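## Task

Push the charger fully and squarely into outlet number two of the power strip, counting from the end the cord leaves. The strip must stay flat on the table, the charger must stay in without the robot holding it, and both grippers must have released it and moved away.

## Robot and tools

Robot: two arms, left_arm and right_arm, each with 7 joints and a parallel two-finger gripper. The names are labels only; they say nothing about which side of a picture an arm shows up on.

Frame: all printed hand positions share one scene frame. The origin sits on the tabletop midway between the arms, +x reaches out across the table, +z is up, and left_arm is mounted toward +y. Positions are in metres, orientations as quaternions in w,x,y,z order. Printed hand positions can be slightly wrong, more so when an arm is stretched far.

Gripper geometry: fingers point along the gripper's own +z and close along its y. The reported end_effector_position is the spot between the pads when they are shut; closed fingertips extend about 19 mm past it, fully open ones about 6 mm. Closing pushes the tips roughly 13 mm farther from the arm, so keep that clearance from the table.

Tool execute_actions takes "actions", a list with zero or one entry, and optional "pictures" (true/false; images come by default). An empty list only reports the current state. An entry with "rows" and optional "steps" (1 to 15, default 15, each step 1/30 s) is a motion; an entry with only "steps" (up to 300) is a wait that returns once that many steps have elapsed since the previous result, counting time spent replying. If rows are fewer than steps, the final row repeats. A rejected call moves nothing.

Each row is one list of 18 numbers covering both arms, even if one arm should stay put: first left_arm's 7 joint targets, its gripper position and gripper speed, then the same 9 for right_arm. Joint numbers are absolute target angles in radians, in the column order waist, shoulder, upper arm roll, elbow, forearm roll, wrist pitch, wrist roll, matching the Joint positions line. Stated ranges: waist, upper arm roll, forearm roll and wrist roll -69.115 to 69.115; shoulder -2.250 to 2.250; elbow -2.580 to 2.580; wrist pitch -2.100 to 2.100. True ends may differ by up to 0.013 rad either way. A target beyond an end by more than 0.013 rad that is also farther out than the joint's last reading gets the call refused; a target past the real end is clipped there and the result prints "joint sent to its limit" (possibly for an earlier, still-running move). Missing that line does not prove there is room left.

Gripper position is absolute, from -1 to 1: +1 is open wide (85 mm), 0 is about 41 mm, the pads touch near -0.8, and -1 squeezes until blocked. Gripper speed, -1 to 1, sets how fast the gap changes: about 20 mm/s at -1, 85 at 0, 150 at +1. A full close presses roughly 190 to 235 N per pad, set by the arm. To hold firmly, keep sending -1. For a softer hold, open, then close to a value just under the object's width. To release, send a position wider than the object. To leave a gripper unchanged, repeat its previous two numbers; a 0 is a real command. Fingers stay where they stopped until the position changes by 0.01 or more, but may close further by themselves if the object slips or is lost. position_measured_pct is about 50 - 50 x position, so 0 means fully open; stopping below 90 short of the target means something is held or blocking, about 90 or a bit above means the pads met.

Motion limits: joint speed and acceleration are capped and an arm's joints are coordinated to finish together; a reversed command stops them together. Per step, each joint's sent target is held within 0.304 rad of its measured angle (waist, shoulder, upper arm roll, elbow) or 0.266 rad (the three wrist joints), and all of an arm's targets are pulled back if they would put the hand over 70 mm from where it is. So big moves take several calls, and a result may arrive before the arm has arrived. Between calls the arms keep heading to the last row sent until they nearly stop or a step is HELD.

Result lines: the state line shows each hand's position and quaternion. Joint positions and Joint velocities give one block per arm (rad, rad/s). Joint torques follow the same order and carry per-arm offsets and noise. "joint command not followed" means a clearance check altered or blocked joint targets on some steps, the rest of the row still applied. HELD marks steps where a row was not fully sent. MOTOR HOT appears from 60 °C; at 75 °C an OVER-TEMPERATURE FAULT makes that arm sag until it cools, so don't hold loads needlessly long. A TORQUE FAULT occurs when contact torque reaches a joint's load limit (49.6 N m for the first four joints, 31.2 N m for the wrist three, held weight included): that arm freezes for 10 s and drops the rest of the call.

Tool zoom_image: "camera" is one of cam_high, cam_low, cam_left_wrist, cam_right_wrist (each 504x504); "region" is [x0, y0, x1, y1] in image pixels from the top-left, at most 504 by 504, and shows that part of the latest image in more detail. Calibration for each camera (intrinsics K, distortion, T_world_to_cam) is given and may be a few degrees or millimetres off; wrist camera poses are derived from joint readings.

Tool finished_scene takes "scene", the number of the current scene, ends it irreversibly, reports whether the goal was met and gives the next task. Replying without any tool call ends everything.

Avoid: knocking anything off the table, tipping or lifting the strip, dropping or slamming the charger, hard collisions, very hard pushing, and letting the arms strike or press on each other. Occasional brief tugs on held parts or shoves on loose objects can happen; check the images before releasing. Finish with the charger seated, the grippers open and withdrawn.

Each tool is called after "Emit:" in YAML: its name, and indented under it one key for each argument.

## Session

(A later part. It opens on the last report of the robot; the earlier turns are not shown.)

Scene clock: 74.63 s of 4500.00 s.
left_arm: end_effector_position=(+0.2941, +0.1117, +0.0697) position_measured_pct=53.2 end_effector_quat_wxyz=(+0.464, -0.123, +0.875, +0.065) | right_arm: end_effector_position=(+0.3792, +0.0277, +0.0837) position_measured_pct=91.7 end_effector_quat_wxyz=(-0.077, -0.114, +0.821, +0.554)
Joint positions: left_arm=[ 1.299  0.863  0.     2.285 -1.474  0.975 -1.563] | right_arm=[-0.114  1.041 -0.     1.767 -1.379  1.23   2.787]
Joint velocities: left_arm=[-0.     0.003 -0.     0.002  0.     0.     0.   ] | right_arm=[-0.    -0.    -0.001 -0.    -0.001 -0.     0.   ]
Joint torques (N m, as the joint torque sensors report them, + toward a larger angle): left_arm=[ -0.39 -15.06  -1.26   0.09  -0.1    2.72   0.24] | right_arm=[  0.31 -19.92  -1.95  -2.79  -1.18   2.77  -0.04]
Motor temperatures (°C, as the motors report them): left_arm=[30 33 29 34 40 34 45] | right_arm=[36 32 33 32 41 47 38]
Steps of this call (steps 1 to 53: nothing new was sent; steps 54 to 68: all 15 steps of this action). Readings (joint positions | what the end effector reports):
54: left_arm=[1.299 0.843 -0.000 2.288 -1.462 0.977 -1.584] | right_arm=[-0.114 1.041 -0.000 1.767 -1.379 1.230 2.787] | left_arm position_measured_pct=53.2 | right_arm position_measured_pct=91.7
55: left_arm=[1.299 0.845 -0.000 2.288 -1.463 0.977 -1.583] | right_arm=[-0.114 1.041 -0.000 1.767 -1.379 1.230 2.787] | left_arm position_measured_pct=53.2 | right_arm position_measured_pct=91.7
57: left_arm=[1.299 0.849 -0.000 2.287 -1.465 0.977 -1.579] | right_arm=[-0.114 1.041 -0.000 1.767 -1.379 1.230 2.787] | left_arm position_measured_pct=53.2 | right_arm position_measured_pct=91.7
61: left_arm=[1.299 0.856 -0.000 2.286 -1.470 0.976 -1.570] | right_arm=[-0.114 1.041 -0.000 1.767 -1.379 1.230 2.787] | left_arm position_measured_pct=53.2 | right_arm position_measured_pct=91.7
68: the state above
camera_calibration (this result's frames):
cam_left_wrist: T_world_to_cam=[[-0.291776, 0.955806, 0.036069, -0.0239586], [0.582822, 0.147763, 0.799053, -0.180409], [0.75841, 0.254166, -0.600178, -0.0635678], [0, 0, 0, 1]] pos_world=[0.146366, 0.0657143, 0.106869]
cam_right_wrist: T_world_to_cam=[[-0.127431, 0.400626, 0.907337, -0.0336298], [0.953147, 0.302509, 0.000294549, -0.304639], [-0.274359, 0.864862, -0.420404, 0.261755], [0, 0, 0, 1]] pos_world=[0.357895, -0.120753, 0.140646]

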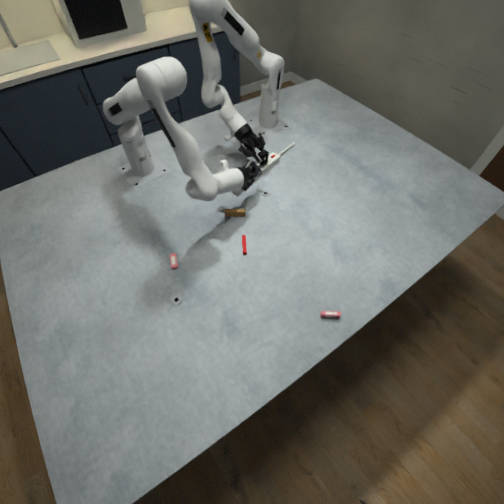

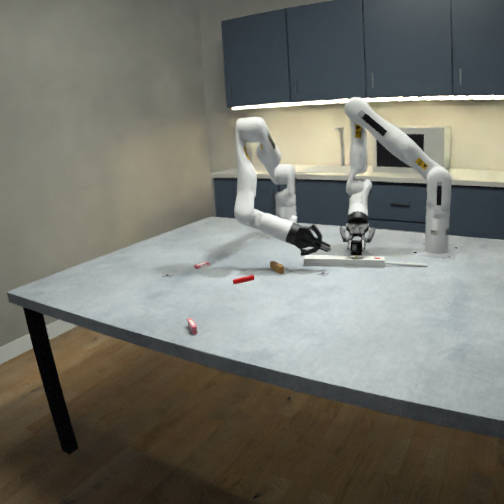

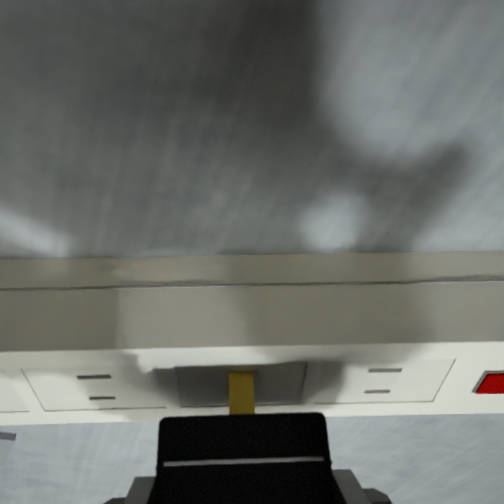

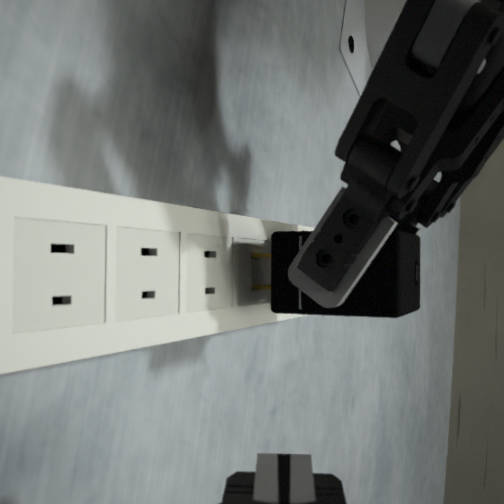

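Emit:
execute_actions:
  actions:
    - {"rows": [[1.2986,0.86542,0,2.28496,-1.47574,0.97508,-1.56024,-1,-0.3,-0.1144,1.0411,0,1.7668,-1.3788,1.2301,2.7874,-1,0],[1.2986,0.86777,0,2.28462,-1.47710,0.97490,-1.55780,-1,-0.3,-0.1144,1.0411,0,1.7668,-1.3788,1.2301,2.7874,-1,0],[1.2986,0.87013,0,2.28429,-1.47847,0.97472,-1.55537,-1,-0.3,-0.1144,1.0411,0,1.7668,-1.3788,1.2301,2.7874,-1,0],[1.2986,0.87248,0,2.28395,-1.47984,0.97454,-1.55293,-1,-0.3,-0.1144,1.0411,0,1.7668,-1.3788,1.2301,2.7874,-1,0],[1.2986,0.87484,0,2.28362,-1.48121,0.97436,-1.55050,-1,-0.3,-0.1144,1.0411,0,1.7668,-1.3788,1.2301,2.7874,-1,0],[1.2986,0.87720,0,2.28329,-1.48257,0.97417,-1.54807,-1,-0.3,-0.1144,1.0411,0,1.7668,-1.3788,1.2301,2.7874,-1,0],[1.2986,0.87955,0,2.28295,-1.48394,0.97399,-1.54563,-1,-0.3,-0.1144,1.0411,0,1.7668,-1.3788,1.2301,2.7874,-1,0],[1.2986,0.88191,0,2.28262,-1.48531,0.97381,-1.54320,-1,-0.3,-0.1144,1.0411,0,1.7668,-1.3788,1.2301,2.7874,-1,0],[1.2986,0.88426,0,2.28228,-1.48667,0.97363,-1.54076,-1,-0.3,-0.1144,1.0411,0,1.7668,-1.3788,1.2301,2.7874,-1,0],[1.2986,0.88662,0,2.28195,-1.48804,0.97345,-1.53833,-1,-0.3,-0.1144,1.0411,0,1.7668,-1.3788,1.2301,2.7874,-1,0]], "steps": 15}

Scene clock: 76.77 s of 4500.00 s.
left_arm: end_effector_position=(+0.2942, +0.1117, +0.0623) position_measured_pct=53.2 end_effector_quat_wxyz=(+0.464, -0.123, +0.875, +0.065) | right_arm: end_effector_position=(+0.3792, +0.0277, +0.0837) position_measured_pct=91.7 end_effector_quat_wxyz=(-0.077, -0.114, +0.821, +0.554)
Joint positions: left_arm=[ 1.299  0.886 -0.     2.282 -1.488  0.974 -1.538] | right_arm=[-0.114  1.041 -0.     1.767 -1.379  1.23   2.787]
Joint velocities: left_arm=[-0.     0.004 -0.    -0.002 -0.     0.     0.   ] | right_arm=[ 0.    -0.002 -0.001  0.    -0.     0.001  0.001]
Joint torques (N m, as the joint torque sensors report them, + toward a larger angle): left_arm=[  0.37 -14.92  -1.16  -0.04  -0.11   2.75   0.5 ] | right_arm=[  0.24 -19.75  -2.26  -2.65  -1.04   2.65  -0.1 ]
Motor temperatures (°C, as the motors report them): left_arm=[30 33 29 34 40 34 45] | right_arm=[36 32 33 32 41 47 38]
Steps of this call (steps 1 to 15: the robot went on to your last target; steps 16 to 49: nothing new was sent; steps 50 to 64: all 15 steps of this action). Readings (joint positions | what the end effector reports):
50: left_arm=[1.299 0.864 -0.000 2.285 -1.475 0.975 -1.562] | right_arm=[-0.114 1.041 -0.000 1.767 -1.379 1.230 2.787] | left_arm position_measured_pct=53.2 | right_arm position_measured_pct=91.7
51: left_arm=[1.299 0.866 -0.000 2.285 -1.475 0.975 -1.561] | right_arm=[-0.114 1.041 -0.000 1.767 -1.379 1.230 2.787] | left_arm position_measured_pct=53.2 | right_arm position_measured_pct=91.7
53: left_arm=[1.299 0.870 -0.000 2.284 -1.478 0.975 -1.556] | right_arm=[-0.114 1.041 -0.000 1.767 -1.379 1.230 2.787] | left_arm position_measured_pct=53.2 | right_arm position_measured_pct=91.7
57: left_arm=[1.299 0.879 -0.000 2.283 -1.483 0.974 -1.547] | right_arm=[-0.114 1.041 -0.000 1.767 -1.379 1.230 2.787] | left_arm position_measured_pct=53.2 | right_arm position_measured_pct=91.7
64: the state above
camera_calibration (this result's frames):
cam_left_wrist: T_world_to_cam=[[-0.29193, 0.955762, 0.0359995, -0.0236524], [0.582626, 0.147857, 0.799178, -0.174502], [0.758501, 0.254279, -0.600015, -0.0681477], [0, 0, 0, 1]] pos_world=[0.146455, 0.0657359, 0.09942]
cam_right_wrist: T_world_to_cam=[[-0.127431, 0.400626, 0.907337, -0.0336298], [0.953147, 0.302509, 0.000294627, -0.304639], [-0.274359, 0.864862, -0.420404, 0.261755], [0, 0, 0, 1]] pos_world=[0.357895, -0.120753, 0.140646]

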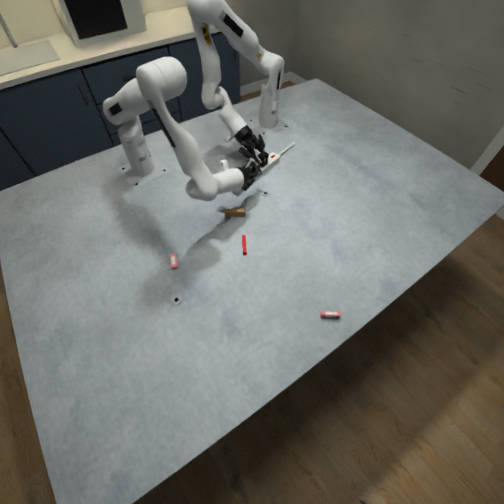

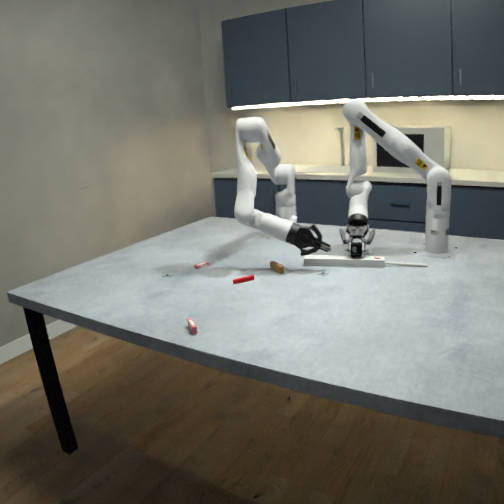

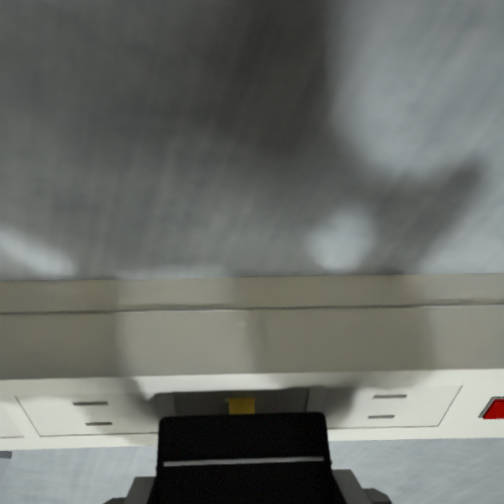

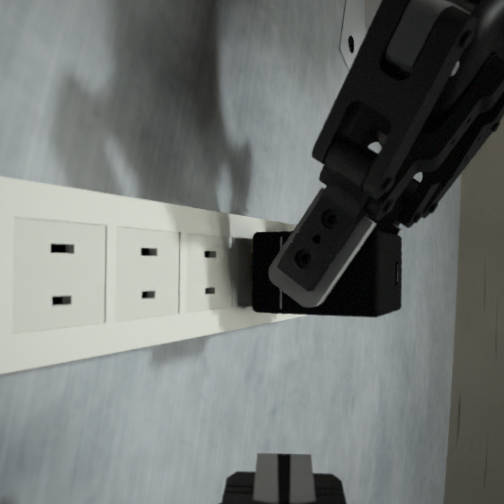

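Emit:
execute_actions:
  actions:
    - {"rows": [[1.2986,0.88897,0,2.28156,-1.48937,0.97330,-1.53597,-1,-0.3,-0.1144,1.0411,0,1.7668,-1.3788,1.2301,2.7874,-1,0],[1.2986,0.89131,0,2.28117,-1.49070,0.97315,-1.53361,-1,-0.3,-0.1144,1.0411,0,1.7668,-1.3788,1.2301,2.7874,-1,0],[1.2986,0.89366,0,2.28078,-1.49203,0.97300,-1.53124,-1,-0.3,-0.1144,1.0411,0,1.7668,-1.3788,1.2301,2.7874,-1,0],[1.2986,0.89601,0,2.28039,-1.49336,0.97285,-1.52888,-1,-0.3,-0.1144,1.0411,0,1.7668,-1.3788,1.2301,2.7874,-1,0],[1.2986,0.89836,0,2.28001,-1.49470,0.97271,-1.52652,-1,-0.3,-0.1144,1.0411,0,1.7668,-1.3788,1.2301,2.7874,-1,0],[1.2986,0.90070,0,2.27962,-1.49603,0.97256,-1.52416,-1,-0.3,-0.1144,1.0411,0,1.7668,-1.3788,1.2301,2.7874,-1,0],[1.2986,0.90305,0,2.27923,-1.49736,0.97241,-1.52180,-1,-0.3,-0.1144,1.0411,0,1.7668,-1.3788,1.2301,2.7874,-1,0],[1.2986,0.90493,0,2.27892,-1.49842,0.97229,-1.51991,-1,-0.3,-0.1144,1.0411,0,1.7668,-1.3788,1.2301,2.7874,-1,0],[1.2986,0.90657,0,2.27864,-1.49935,0.97218,-1.51825,-1,-0.3,-0.1144,1.0411,0,1.7668,-1.3788,1.2301,2.7874,-1,0],[1.2986,0.90774,0,2.27845,-1.50002,0.97211,-1.51707,-1,-0.3,-0.1144,1.0411,0,1.7668,-1.3788,1.2301,2.7874,-1,0]], "steps": 15}

Scene clock: 79.10 s of 4500.00 s.
left_arm: end_effector_position=(+0.2951, +0.1116, +0.0582) position_measured_pct=53.2 end_effector_quat_wxyz=(+0.467, -0.123, +0.873, +0.064) | right_arm: end_effector_position=(+0.3792, +0.0277, +0.0837) position_measured_pct=91.7 end_effector_quat_wxyz=(-0.077, -0.114, +0.821, +0.554)
Joint positions: left_arm=[ 1.3    0.903 -0.001  2.28  -1.499  0.977 -1.517] | right_arm=[-0.114  1.041 -0.     1.767 -1.379  1.23   2.787]
Joint velocities: left_arm=[-0.     0.004  0.    -0.001 -0.001  0.     0.   ] | right_arm=[-0.    -0.001 -0.001  0.    -0.001  0.001 -0.001]
Joint torques (N m, as the joint torque sensors report them, + toward a larger angle): left_arm=[ -0.51 -11.76  -0.27  -0.86  -0.42   0.17   0.57] | right_arm=[ -0.04 -19.81  -2.16  -2.75  -1.1    2.73   0.03]
Motor temperatures (°C, as the motors report them): left_arm=[30 33 29 34 40 34 45] | right_arm=[36 33 33 32 41 47 38]
Steps of this call (steps 1 to 15: the robot went on to your last target; steps 16 to 55: nothing new was sent; steps 56 to 70: all 15 steps of this action). Readings (joint positions | what the end effector reports):
56: left_arm=[1.299 0.887 -0.000 2.282 -1.488 0.974 -1.538] | right_arm=[-0.114 1.041 -0.000 1.767 -1.379 1.230 2.787] | left_arm position_measured_pct=53.2 | right_arm position_measured_pct=91.7
57: left_arm=[1.299 0.889 -0.000 2.282 -1.489 0.974 -1.536] | right_arm=[-0.114 1.041 -0.000 1.767 -1.379 1.230 2.787] | left_arm position_measured_pct=53.2 | right_arm position_measured_pct=91.7
59: left_arm=[1.299 0.892 -0.000 2.281 -1.491 0.975 -1.532] | right_arm=[-0.114 1.041 -0.000 1.767 -1.379 1.230 2.787] | left_arm position_measured_pct=53.2 | right_arm position_measured_pct=91.7
63: left_arm=[1.300 0.898 -0.001 2.281 -1.495 0.979 -1.523] | right_arm=[-0.114 1.041 -0.000 1.767 -1.379 1.230 2.787] | left_arm position_measured_pct=53.2 | right_arm position_measured_pct=91.7
70: the state above
camera_calibration (this result's frames):
cam_left_wrist: T_world_to_cam=[[-0.292009, 0.955845, 0.0330211, -0.0229798], [0.577873, 0.148818, 0.802444, -0.170641], [0.762098, 0.253403, -0.595814, -0.0724045], [0, 0, 0, 1]] pos_world=[0.147078, 0.065707, 0.0945489]
cam_right_wrist: T_world_to_cam=[[-0.127431, 0.400626, 0.907337, -0.0336299], [0.953147, 0.302509, 0.000294854, -0.304639], [-0.274359, 0.864863, -0.420404, 0.261755], [0, 0, 0, 1]] pos_world=[0.357895, -0.120753, 0.140646]

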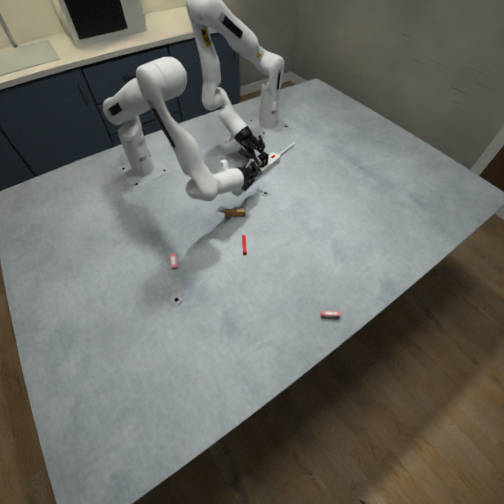

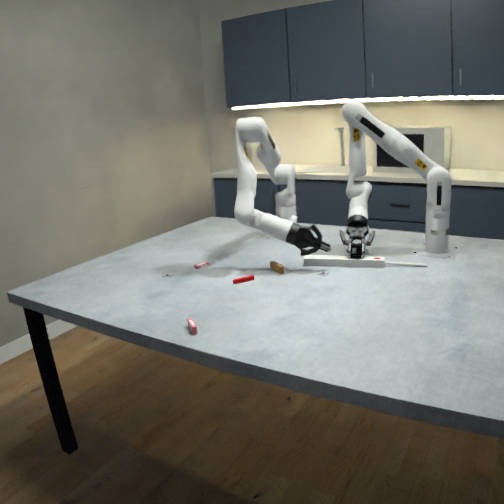

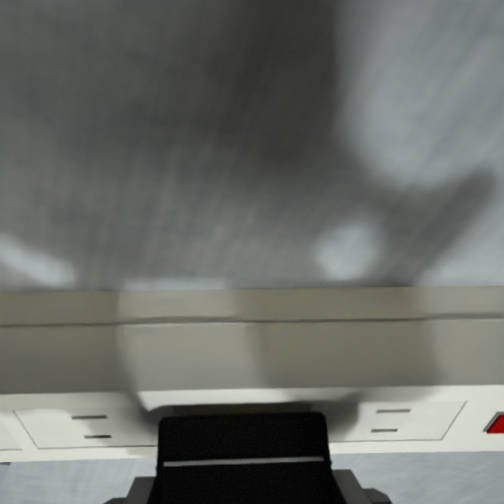

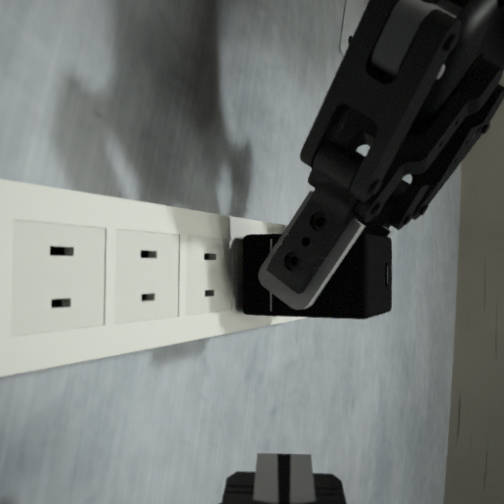

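Emit:
execute_actions:
  actions:
    - {"rows": [[1.29835,0.90851,0.00013,2.27826,-1.50050,0.97145,-1.51685,-1,-0.3,-0.1144,1.0411,0,1.7668,-1.3788,1.2301,2.7874,-1,0],[1.29810,0.90928,0.00026,2.27807,-1.50098,0.97079,-1.51662,-1,-0.3,-0.1144,1.0411,0,1.7668,-1.3788,1.2301,2.7874,-1,0],[1.29785,0.91006,0.00039,2.27788,-1.50145,0.97013,-1.51640,-1,-0.3,-0.1144,1.0411,0,1.7668,-1.3788,1.2301,2.7874,-1,0],[1.29760,0.91083,0.00052,2.27769,-1.50193,0.96947,-1.51617,-1,-0.3,-0.1144,1.0411,0,1.7668,-1.3788,1.2301,2.7874,-1,0],[1.29735,0.91160,0.00065,2.27751,-1.50241,0.96881,-1.51595,-1,-0.3,-0.1144,1.0411,0,1.7668,-1.3788,1.2301,2.7874,-1,0],[1.29710,0.91237,0.00078,2.27732,-1.50289,0.96814,-1.51573,-1,-0.3,-0.1144,1.0411,0,1.7668,-1.3788,1.2301,2.7874,-1,0],[1.29685,0.91314,0.00091,2.27713,-1.50337,0.96748,-1.51550,-1,-0.3,-0.1144,1.0411,0,1.7668,-1.3788,1.2301,2.7874,-1,0],[1.29660,0.91392,0.00104,2.27694,-1.50384,0.96682,-1.51528,-1,-0.3,-0.1144,1.0411,0,1.7668,-1.3788,1.2301,2.7874,-1,0],[1.29635,0.91469,0.00117,2.27675,-1.50432,0.96616,-1.51505,-1,-0.3,-0.1144,1.0411,0,1.7668,-1.3788,1.2301,2.7874,-1,0],[1.29610,0.91546,0.0013,2.27656,-1.50480,0.96550,-1.51483,-1,-0.3,-0.1144,1.0411,0,1.7668,-1.3788,1.2301,2.7874,-1,0]], "steps": 15}

Scene clock: 82.30 s of 4500.00 s.
left_arm: end_effector_position=(+0.2952, +0.1115, +0.0554) position_measured_pct=53.2 end_effector_quat_wxyz=(+0.465, -0.122, +0.874, +0.065) | right_arm: end_effector_position=(+0.3792, +0.0277, +0.0837) position_measured_pct=91.7 end_effector_quat_wxyz=(-0.077, -0.114, +0.821, +0.554)
Joint positions: left_arm=[ 1.297  0.909 -0.001  2.278 -1.504  0.973 -1.515] | right_arm=[-0.114  1.041 -0.     1.767 -1.379  1.23   2.787]
Joint velocities: left_arm=[-0.     0.001 -0.     0.001 -0.    -0.     0.   ] | right_arm=[-0.    -0.     0.001  0.    -0.    -0.    -0.001]
Joint torques (N m, as the joint torque sensors report them, + toward a larger angle): left_arm=[ -0.81 -10.04   0.76  -1.16  -0.37  -1.26   0.56] | right_arm=[  0.07 -19.68  -2.1   -2.92  -1.     2.72  -0.09]
Motor temperatures (°C, as the motors report them): left_arm=[30 33 29 34 40 34 45] | right_arm=[36 33 33 32 41 47 38]
Steps of this call (steps 1 to 15: the robot went on to your last target; steps 16 to 81: nothing new was sent; steps 82 to 96: all 15 steps of this action). Readings (joint positions | what the end effector reports):
82: left_arm=[1.300 0.904 -0.001 2.280 -1.499 0.977 -1.517] | right_arm=[-0.114 1.041 -0.000 1.767 -1.379 1.230 2.787] | left_arm position_measured_pct=53.2 | right_arm position_measured_pct=91.7
83: left_arm=[1.300 0.904 -0.001 2.279 -1.500 0.977 -1.517] | right_arm=[-0.114 1.041 -0.000 1.767 -1.379 1.230 2.787] | left_arm position_measured_pct=53.2 | right_arm position_measured_pct=91.7
85: left_arm=[1.299 0.906 -0.001 2.279 -1.501 0.976 -1.517] | right_arm=[-0.114 1.041 -0.000 1.767 -1.379 1.230 2.787] | left_arm position_measured_pct=53.2 | right_arm position_measured_pct=91.7
89: left_arm=[1.298 0.909 -0.001 2.278 -1.503 0.973 -1.516] | right_arm=[-0.114 1.041 -0.000 1.767 -1.379 1.230 2.787] | left_arm position_measured_pct=53.2 | right_arm position_measured_pct=91.7
96: the state above
camera_calibration (this result's frames):
cam_left_wrist: T_world_to_cam=[[-0.290761, 0.956126, 0.0357866, -0.0232686], [0.581361, 0.14684, 0.800286, -0.169081], [0.759919, 0.253497, -0.59855, -0.0733619], [0, 0, 0, 1]] pos_world=[0.147281, 0.0656726, 0.092235]
cam_right_wrist: T_world_to_cam=[[-0.127431, 0.400626, 0.907337, -0.0336297], [0.953147, 0.302509, 0.000294774, -0.304639], [-0.274359, 0.864862, -0.420404, 0.261755], [0, 0, 0, 1]] pos_world=[0.357895, -0.120753, 0.140646]

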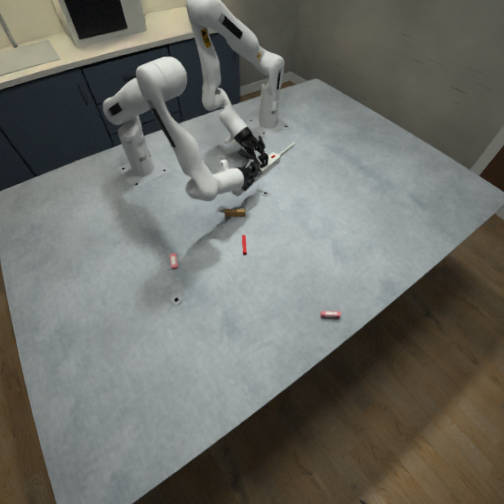

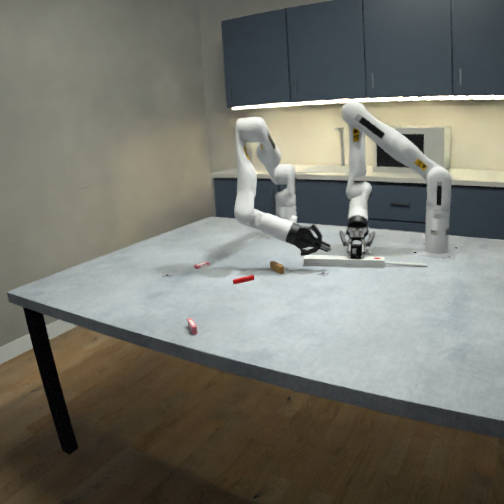

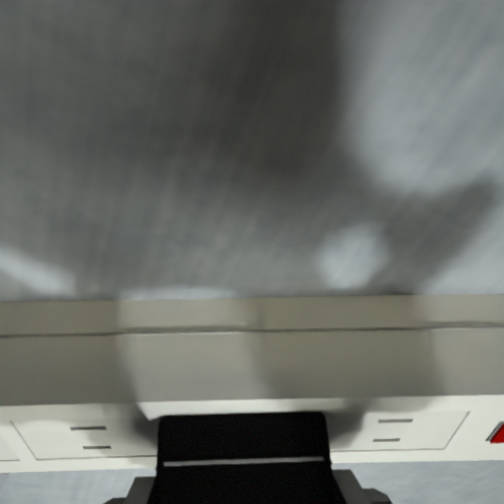

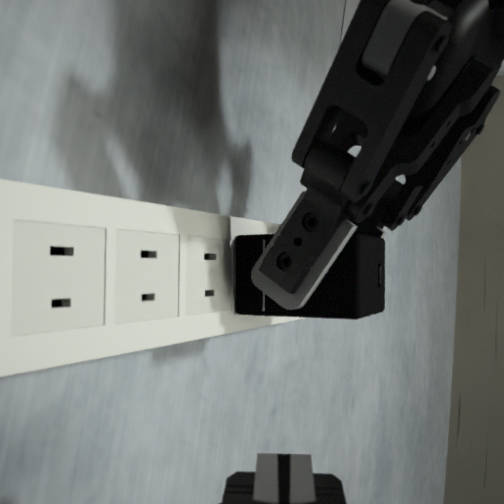

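Emit:
zoom_image:
  camera: "cam_right_wrist"
  region: [190, 210, 320, 340]

Emit:
zoom_image:
  camera: "cam_left_wrist"
  region: [130, 360, 370, 480]

Region (190, 210, 320, 340) of cam_right_wrist's 504x504 image, scaled by 3.877.

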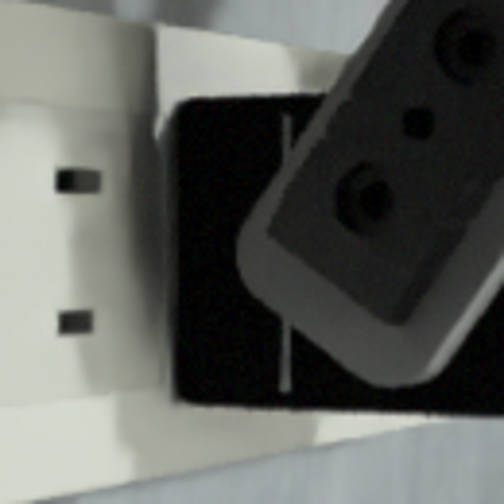

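Region (130, 360, 370, 480) of cam_left_wrist's 504x504 image, scaled by 2.100.

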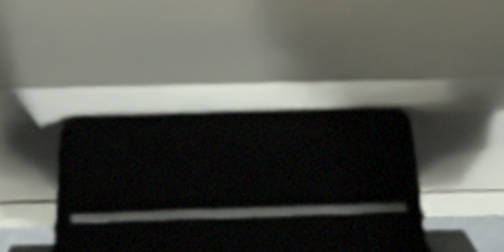

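Emit:
execute_actions:
  actions:
    - {"rows": [[1.2963,0.9135,0.001,2.2771,-1.5044,0.9675,-1.5149,-1,-0.3,0.5,0.75,0,1.7668,-1.3788,1.2301,2.7874,-1,0],[1.2964,0.9115,0.0007,2.2776,-1.5041,0.9695,-1.5150,-1,-0.3,0.5,0.75,0,1.7668,-1.3788,1.2301,2.7874,-1,0],[1.2965,0.9098,0.0003,2.2781,-1.5038,0.9712,-1.5151,-1,-0.3,0.5,0.75,0,1.7668,-1.3788,1.2301,2.7874,-1,0],[1.2966,0.9088,0,2.2784,-1.5036,0.9724,-1.5152,-1,-0.3,0.5,0.75,0,1.7668,-1.3788,1.2301,2.7874,-1,0],[1.2966,0.9088,0,2.2784,-1.5036,0.9724,-1.5152,-1,-0.3,0.5,0.75,0,1.7668,-1.3788,1.2301,2.7874,-1,0],[1.2966,0.9088,0,2.2784,-1.5036,0.9724,-1.5152,0.6,0,0.5,0.75,0,1.7668,-1.3788,1.2301,2.7874,-1,0]], "steps": 15}

Scene clock: 85.33 s of 4500.00 s.
left_arm: end_effector_position=(+0.2948, +0.1117, +0.0551) position_measured_pct=31.0 end_effector_quat_wxyz=(+0.464, -0.122, +0.875, +0.065) | right_arm: end_effector_position=(+0.4994, -0.1088, +0.1758) position_measured_pct=91.7 end_effector_quat_wxyz=(+0.091, -0.041, +0.829, +0.550)
Joint positions: left_arm=[ 1.297  0.909 -0.     2.278 -1.504  0.972 -1.515] | right_arm=[ 0.197  0.843 -0.001  1.766 -1.379  1.23   2.787]
Joint velocities: left_arm=[-0.     0.001  0.     0.001 -0.     0.     0.   ] | right_arm=[ 0.801 -0.277  0.002 -0.002 -0.002  0.     0.   ]
Joint torques (N m, as the joint torque sensors report them, + toward a larger angle): left_arm=[  0.46 -14.73  -1.36   0.18  -0.05   2.48   0.41] | right_arm=[  0.4  -19.01  -1.98  -4.16  -1.26   2.49   0.06]
Motor temperatures (°C, as the motors report them): left_arm=[30 33 29 34 40 34 45] | right_arm=[36 33 33 32 41 47 38]
Steps of this call (steps 1 to 15: the robot went on to your last target; steps 16 to 76: nothing new was sent; steps 77 to 91: all 15 steps of this action). Readings (joint positions | what the end effector reports):
77: left_arm=[1.297 0.909 -0.001 2.278 -1.504 0.973 -1.515] | right_arm=[-0.113 1.040 -0.000 1.767 -1.379 1.230 2.787] | left_arm position_measured_pct=53.2 | right_arm position_measured_pct=91.7
78: left_arm=[1.297 0.908 -0.001 2.278 -1.504 0.973 -1.515] | right_arm=[-0.107 1.034 -0.001 1.768 -1.378 1.230 2.787] | left_arm position_measured_pct=53.2 | right_arm position_measured_pct=91.7
80: left_arm=[1.297 0.907 -0.001 2.279 -1.504 0.972 -1.515] | right_arm=[-0.077 1.005 -0.002 1.768 -1.378 1.230 2.787] | left_arm position_measured_pct=53.2 | right_arm position_measured_pct=91.7
84: left_arm=[1.297 0.908 -0.000 2.278 -1.504 0.973 -1.515] | right_arm=[0.017 0.930 -0.001 1.767 -1.379 1.230 2.787] | left_arm position_measured_pct=50.8 | right_arm position_measured_pct=91.7
91: the state above
camera_calibration (this result's frames):
cam_left_wrist: T_world_to_cam=[[-0.29128, 0.955963, 0.0359239, -0.0233509], [0.582645, 0.147496, 0.799231, -0.169074], [0.758737, 0.253731, -0.59995, -0.0729519], [0, 0, 0, 1]] pos_world=[0.14706, 0.0657705, 0.0922006]
cam_right_wrist: T_world_to_cam=[[-0.175804, 0.436976, 0.882125, -0.0146584], [0.980507, -0.0021385, 0.196471, -0.459258], [0.0877395, 0.899471, -0.428082, 0.275795], [0, 0, 0, 1]] pos_world=[0.423531, -0.242646, 0.221224]

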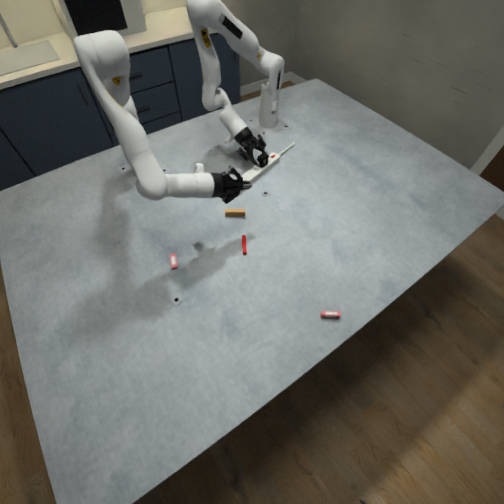

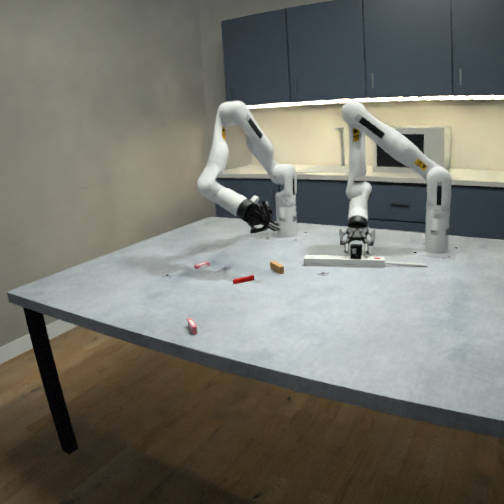

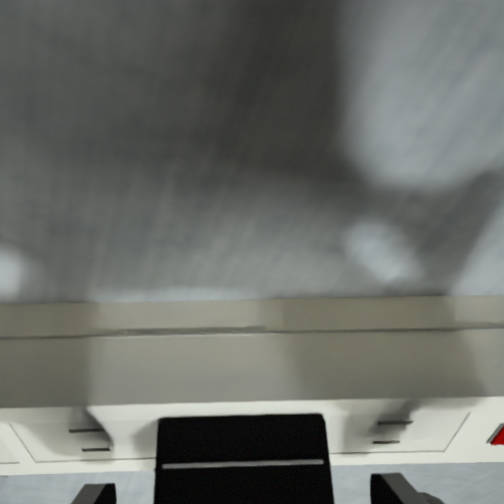

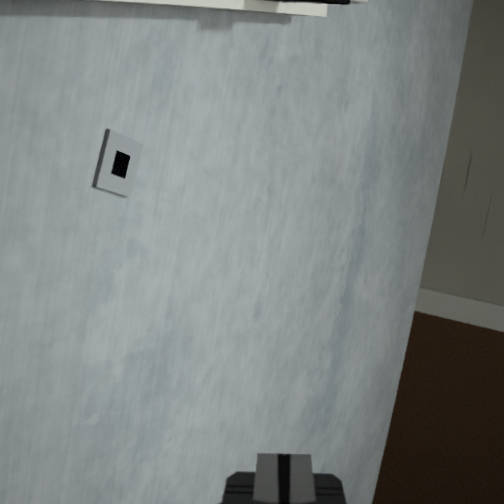

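Released. Now lift the left arm straight up and away.

Emit:
execute_actions:
  actions:
    - {"rows": [[1.2873,0.6273,0,2.2953,-1.3348,0.9957,-1.8316,0.6,0,0.5,0.75,0,1.7668,-1.3788,1.2301,2.7874,-1,0]], "steps": 15}

Scene clock: 86.30 s of 4500.00 s.
left_arm: end_effector_position=(+0.2944, +0.1148, +0.1376) position_measured_pct=19.8 end_effector_quat_wxyz=(+0.457, -0.121, +0.878, +0.068) | right_arm: end_effector_position=(+0.5479, -0.2718, +0.2204) position_measured_pct=91.7 end_effector_quat_wxyz=(+0.210, +0.059, +0.827, +0.518)
Joint positions: left_arm=[ 1.288  0.636 -0.     2.295 -1.335  0.996 -1.831] | right_arm=[ 0.5    0.75   0.     1.767 -1.379  1.23   2.787]
Joint velocities: left_arm=[-0.003 -0.04   0.001  0.005  0.022 -0.008 -0.042] | right_arm=[ 0.001  0.001  0.     0.     0.002  0.    -0.   ]
Joint torques (N m, as the joint torque sensors report them, + toward a larger angle): left_arm=[  0.32 -11.86  -0.54  -2.16  -0.86   2.08   0.28] | right_arm=[  0.13 -18.74  -1.68  -5.42  -1.85   2.36  -0.01]
Motor temperatures (°C, as the motors report them): left_arm=[30 33 29 34 40 34 45] | right_arm=[36 33 33 32 41 47 38]
Steps of this call (steps 1 to 14: the robot went on to your last target; steps 15 to 29: all 15 steps of this action). Readings (joint positions | what the end effector reports):
15: left_arm=[1.297 0.907 0.000 2.278 -1.503 0.972 -1.516] | right_arm=[0.495 0.752 0.001 1.766 -1.379 1.230 2.787] | left_arm position_measured_pct=19.8 | right_arm position_measured_pct=91.7
16: left_arm=[1.296 0.900 0.000 2.279 -1.500 0.972 -1.520] | right_arm=[0.496 0.751 0.001 1.767 -1.379 1.230 2.787] | left_arm position_measured_pct=19.8 | right_arm position_measured_pct=91.7
18: left_arm=[1.295 0.870 0.000 2.280 -1.485 0.974 -1.545] | right_arm=[0.498 0.751 0.000 1.767 -1.379 1.230 2.787] | left_arm position_measured_pct=19.8 | right_arm position_measured_pct=91.7
22: left_arm=[1.292 0.755 0.000 2.287 -1.416 0.984 -1.665] | right_arm=[0.499 0.750 0.000 1.767 -1.379 1.230 2.787] | left_arm position_measured_pct=19.8 | right_arm position_measured_pct=91.7
29: the state above
camera_calibration (this result's frames):
cam_left_wrist: T_world_to_cam=[[-0.2913, 0.95557, 0.045055, -0.0306964], [0.595679, 0.144334, 0.790149, -0.237417], [0.748539, 0.257008, -0.611257, -0.0196981], [0, 0, 0, 1]] pos_world=[0.147227, 0.0686624, 0.176937]
cam_right_wrist: T_world_to_cam=[[-0.111221, 0.502173, 0.857585, 0.0134617], [0.914637, -0.285773, 0.28596, -0.576589], [0.388676, 0.816184, -0.427522, 0.249549], [0, 0, 0, 1]] pos_world=[0.431873, -0.375212, 0.260024]

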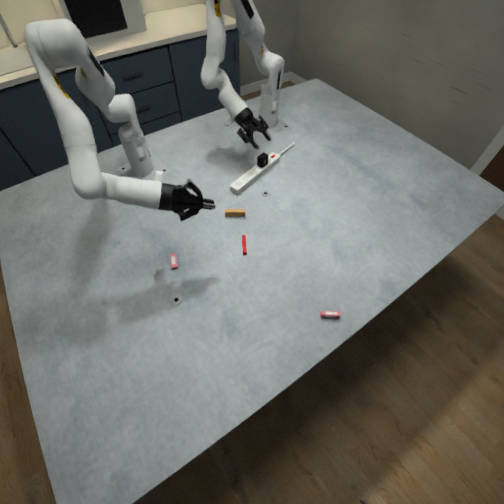

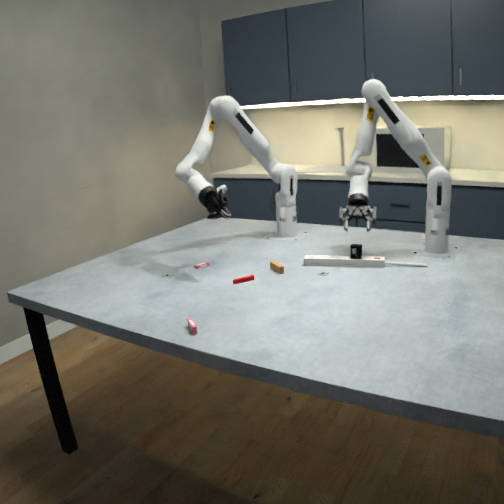

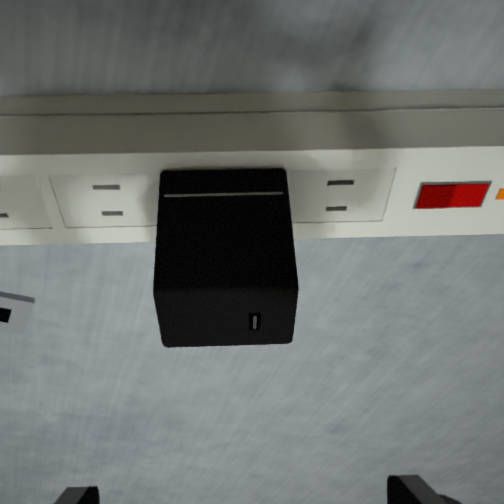

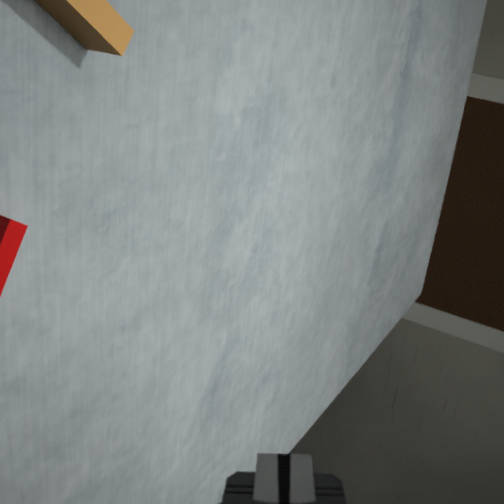

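Charger is seated in outlet 2. Move the left arm further clear.

Emit:
execute_actions:
  actions:
    - {"rows": [[1.2873,0.25,0,2.2953,-1.3348,0.9957,-1.8316,0.6,0,0.5,0.75,0,1.7668,-1.3788,1.2301,2.7874,-1,0]], "steps": 15}

Scene clock: 87.43 s of 4500.00 s.
left_arm: end_effector_position=(+0.3007, +0.0818, +0.2513) position_measured_pct=19.8 end_effector_quat_wxyz=(+0.458, -0.203, +0.860, -0.094) | right_arm: end_effector_position=(+0.5479, -0.2718, +0.2204) position_measured_pct=91.7 end_effector_quat_wxyz=(+0.210, +0.059, +0.827, +0.518)
Joint positions: left_arm=[ 1.287  0.271 -0.     2.295 -1.335  0.996 -1.832] | right_arm=[ 0.5    0.75  -0.     1.767 -1.379  1.23   2.787]
Joint velocities: left_arm=[-0.    -0.32  -0.001 -0.     0.001  0.001 -0.   ] | right_arm=[-0.     0.    -0.002  0.    -0.002  0.001  0.001]
Joint torques (N m, as the joint torque sensors report them, + toward a larger angle): left_arm=[-0.38 -7.46 -0.04 -5.05 -1.05  1.52  0.25] | right_arm=[ -0.06 -18.72  -1.77  -5.28  -1.68   2.39   0.01]
Motor temperatures (°C, as the motors report them): left_arm=[30 33 29 34 40 34 45] | right_arm=[36 33 33 32 41 47 38]
Steps of this call (steps 1 to 15: the robot went on to your last target; steps 16 to 19: nothing new was sent; steps 20 to 34: all 15 steps of this action). Readings (joint positions | what the end effector reports):
20: left_arm=[1.287 0.626 0.000 2.295 -1.335 0.996 -1.832] | right_arm=[0.500 0.750 -0.000 1.767 -1.379 1.230 2.787] | left_arm position_measured_pct=19.8 | right_arm position_measured_pct=91.7
21: left_arm=[1.287 0.619 0.000 2.296 -1.335 0.995 -1.832] | right_arm=[0.500 0.750 0.000 1.767 -1.379 1.230 2.787] | left_arm position_measured_pct=19.8 | right_arm position_measured_pct=91.7
23: left_arm=[1.287 0.588 0.000 2.296 -1.334 0.995 -1.832] | right_arm=[0.500 0.750 -0.000 1.767 -1.379 1.230 2.787] | left_arm position_measured_pct=19.8 | right_arm position_measured_pct=91.7
27: left_arm=[1.287 0.464 0.000 2.295 -1.335 0.995 -1.832] | right_arm=[0.500 0.750 -0.000 1.767 -1.379 1.230 2.787] | left_arm position_measured_pct=19.8 | right_arm position_measured_pct=91.7
34: the state above
camera_calibration (this result's frames):
cam_left_wrist: T_world_to_cam=[[-0.281654, 0.907151, -0.312647, 0.0885148], [0.543365, 0.419351, 0.727255, -0.317249], [0.790839, 0.0349531, -0.611026, 0.0589593], [0, 0, 0, 1]] pos_world=[0.150685, 0.0506816, 0.29442]
cam_right_wrist: T_world_to_cam=[[-0.111206, 0.502183, 0.857581, 0.0134653], [0.914613, -0.285832, 0.285979, -0.576613], [0.388738, 0.816157, -0.427517, 0.249541], [0, 0, 0, 1]] pos_world=[0.431869, -0.37524, 0.260034]

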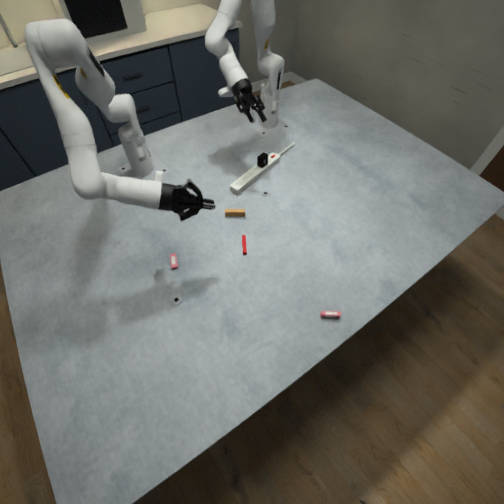

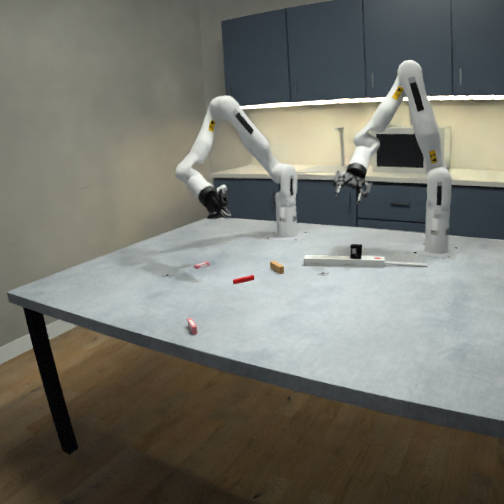

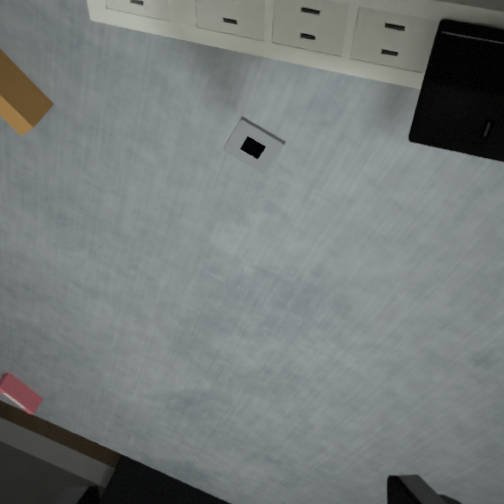

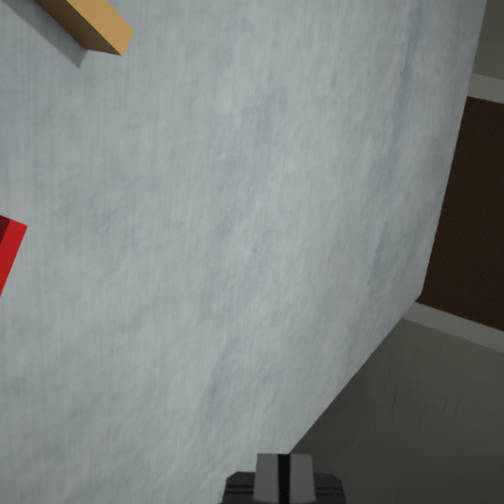

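Emit:
zoom_image:
  camera: "cam_low"
  region: [295, 225, 435, 285]

Region (295, 225, 435, 285) of cam_low's 504x504 image, scaled by 3.600, with more detail than that image has; it fills the top 216 rows of this view, and the rest is white.

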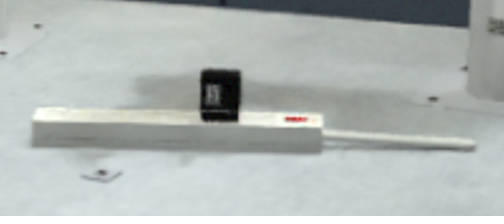

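The charger sits flush on the strip. Finishing scene 1.

Emit:
finished_scene:
  scene: 1

The scene is finished: the task was done.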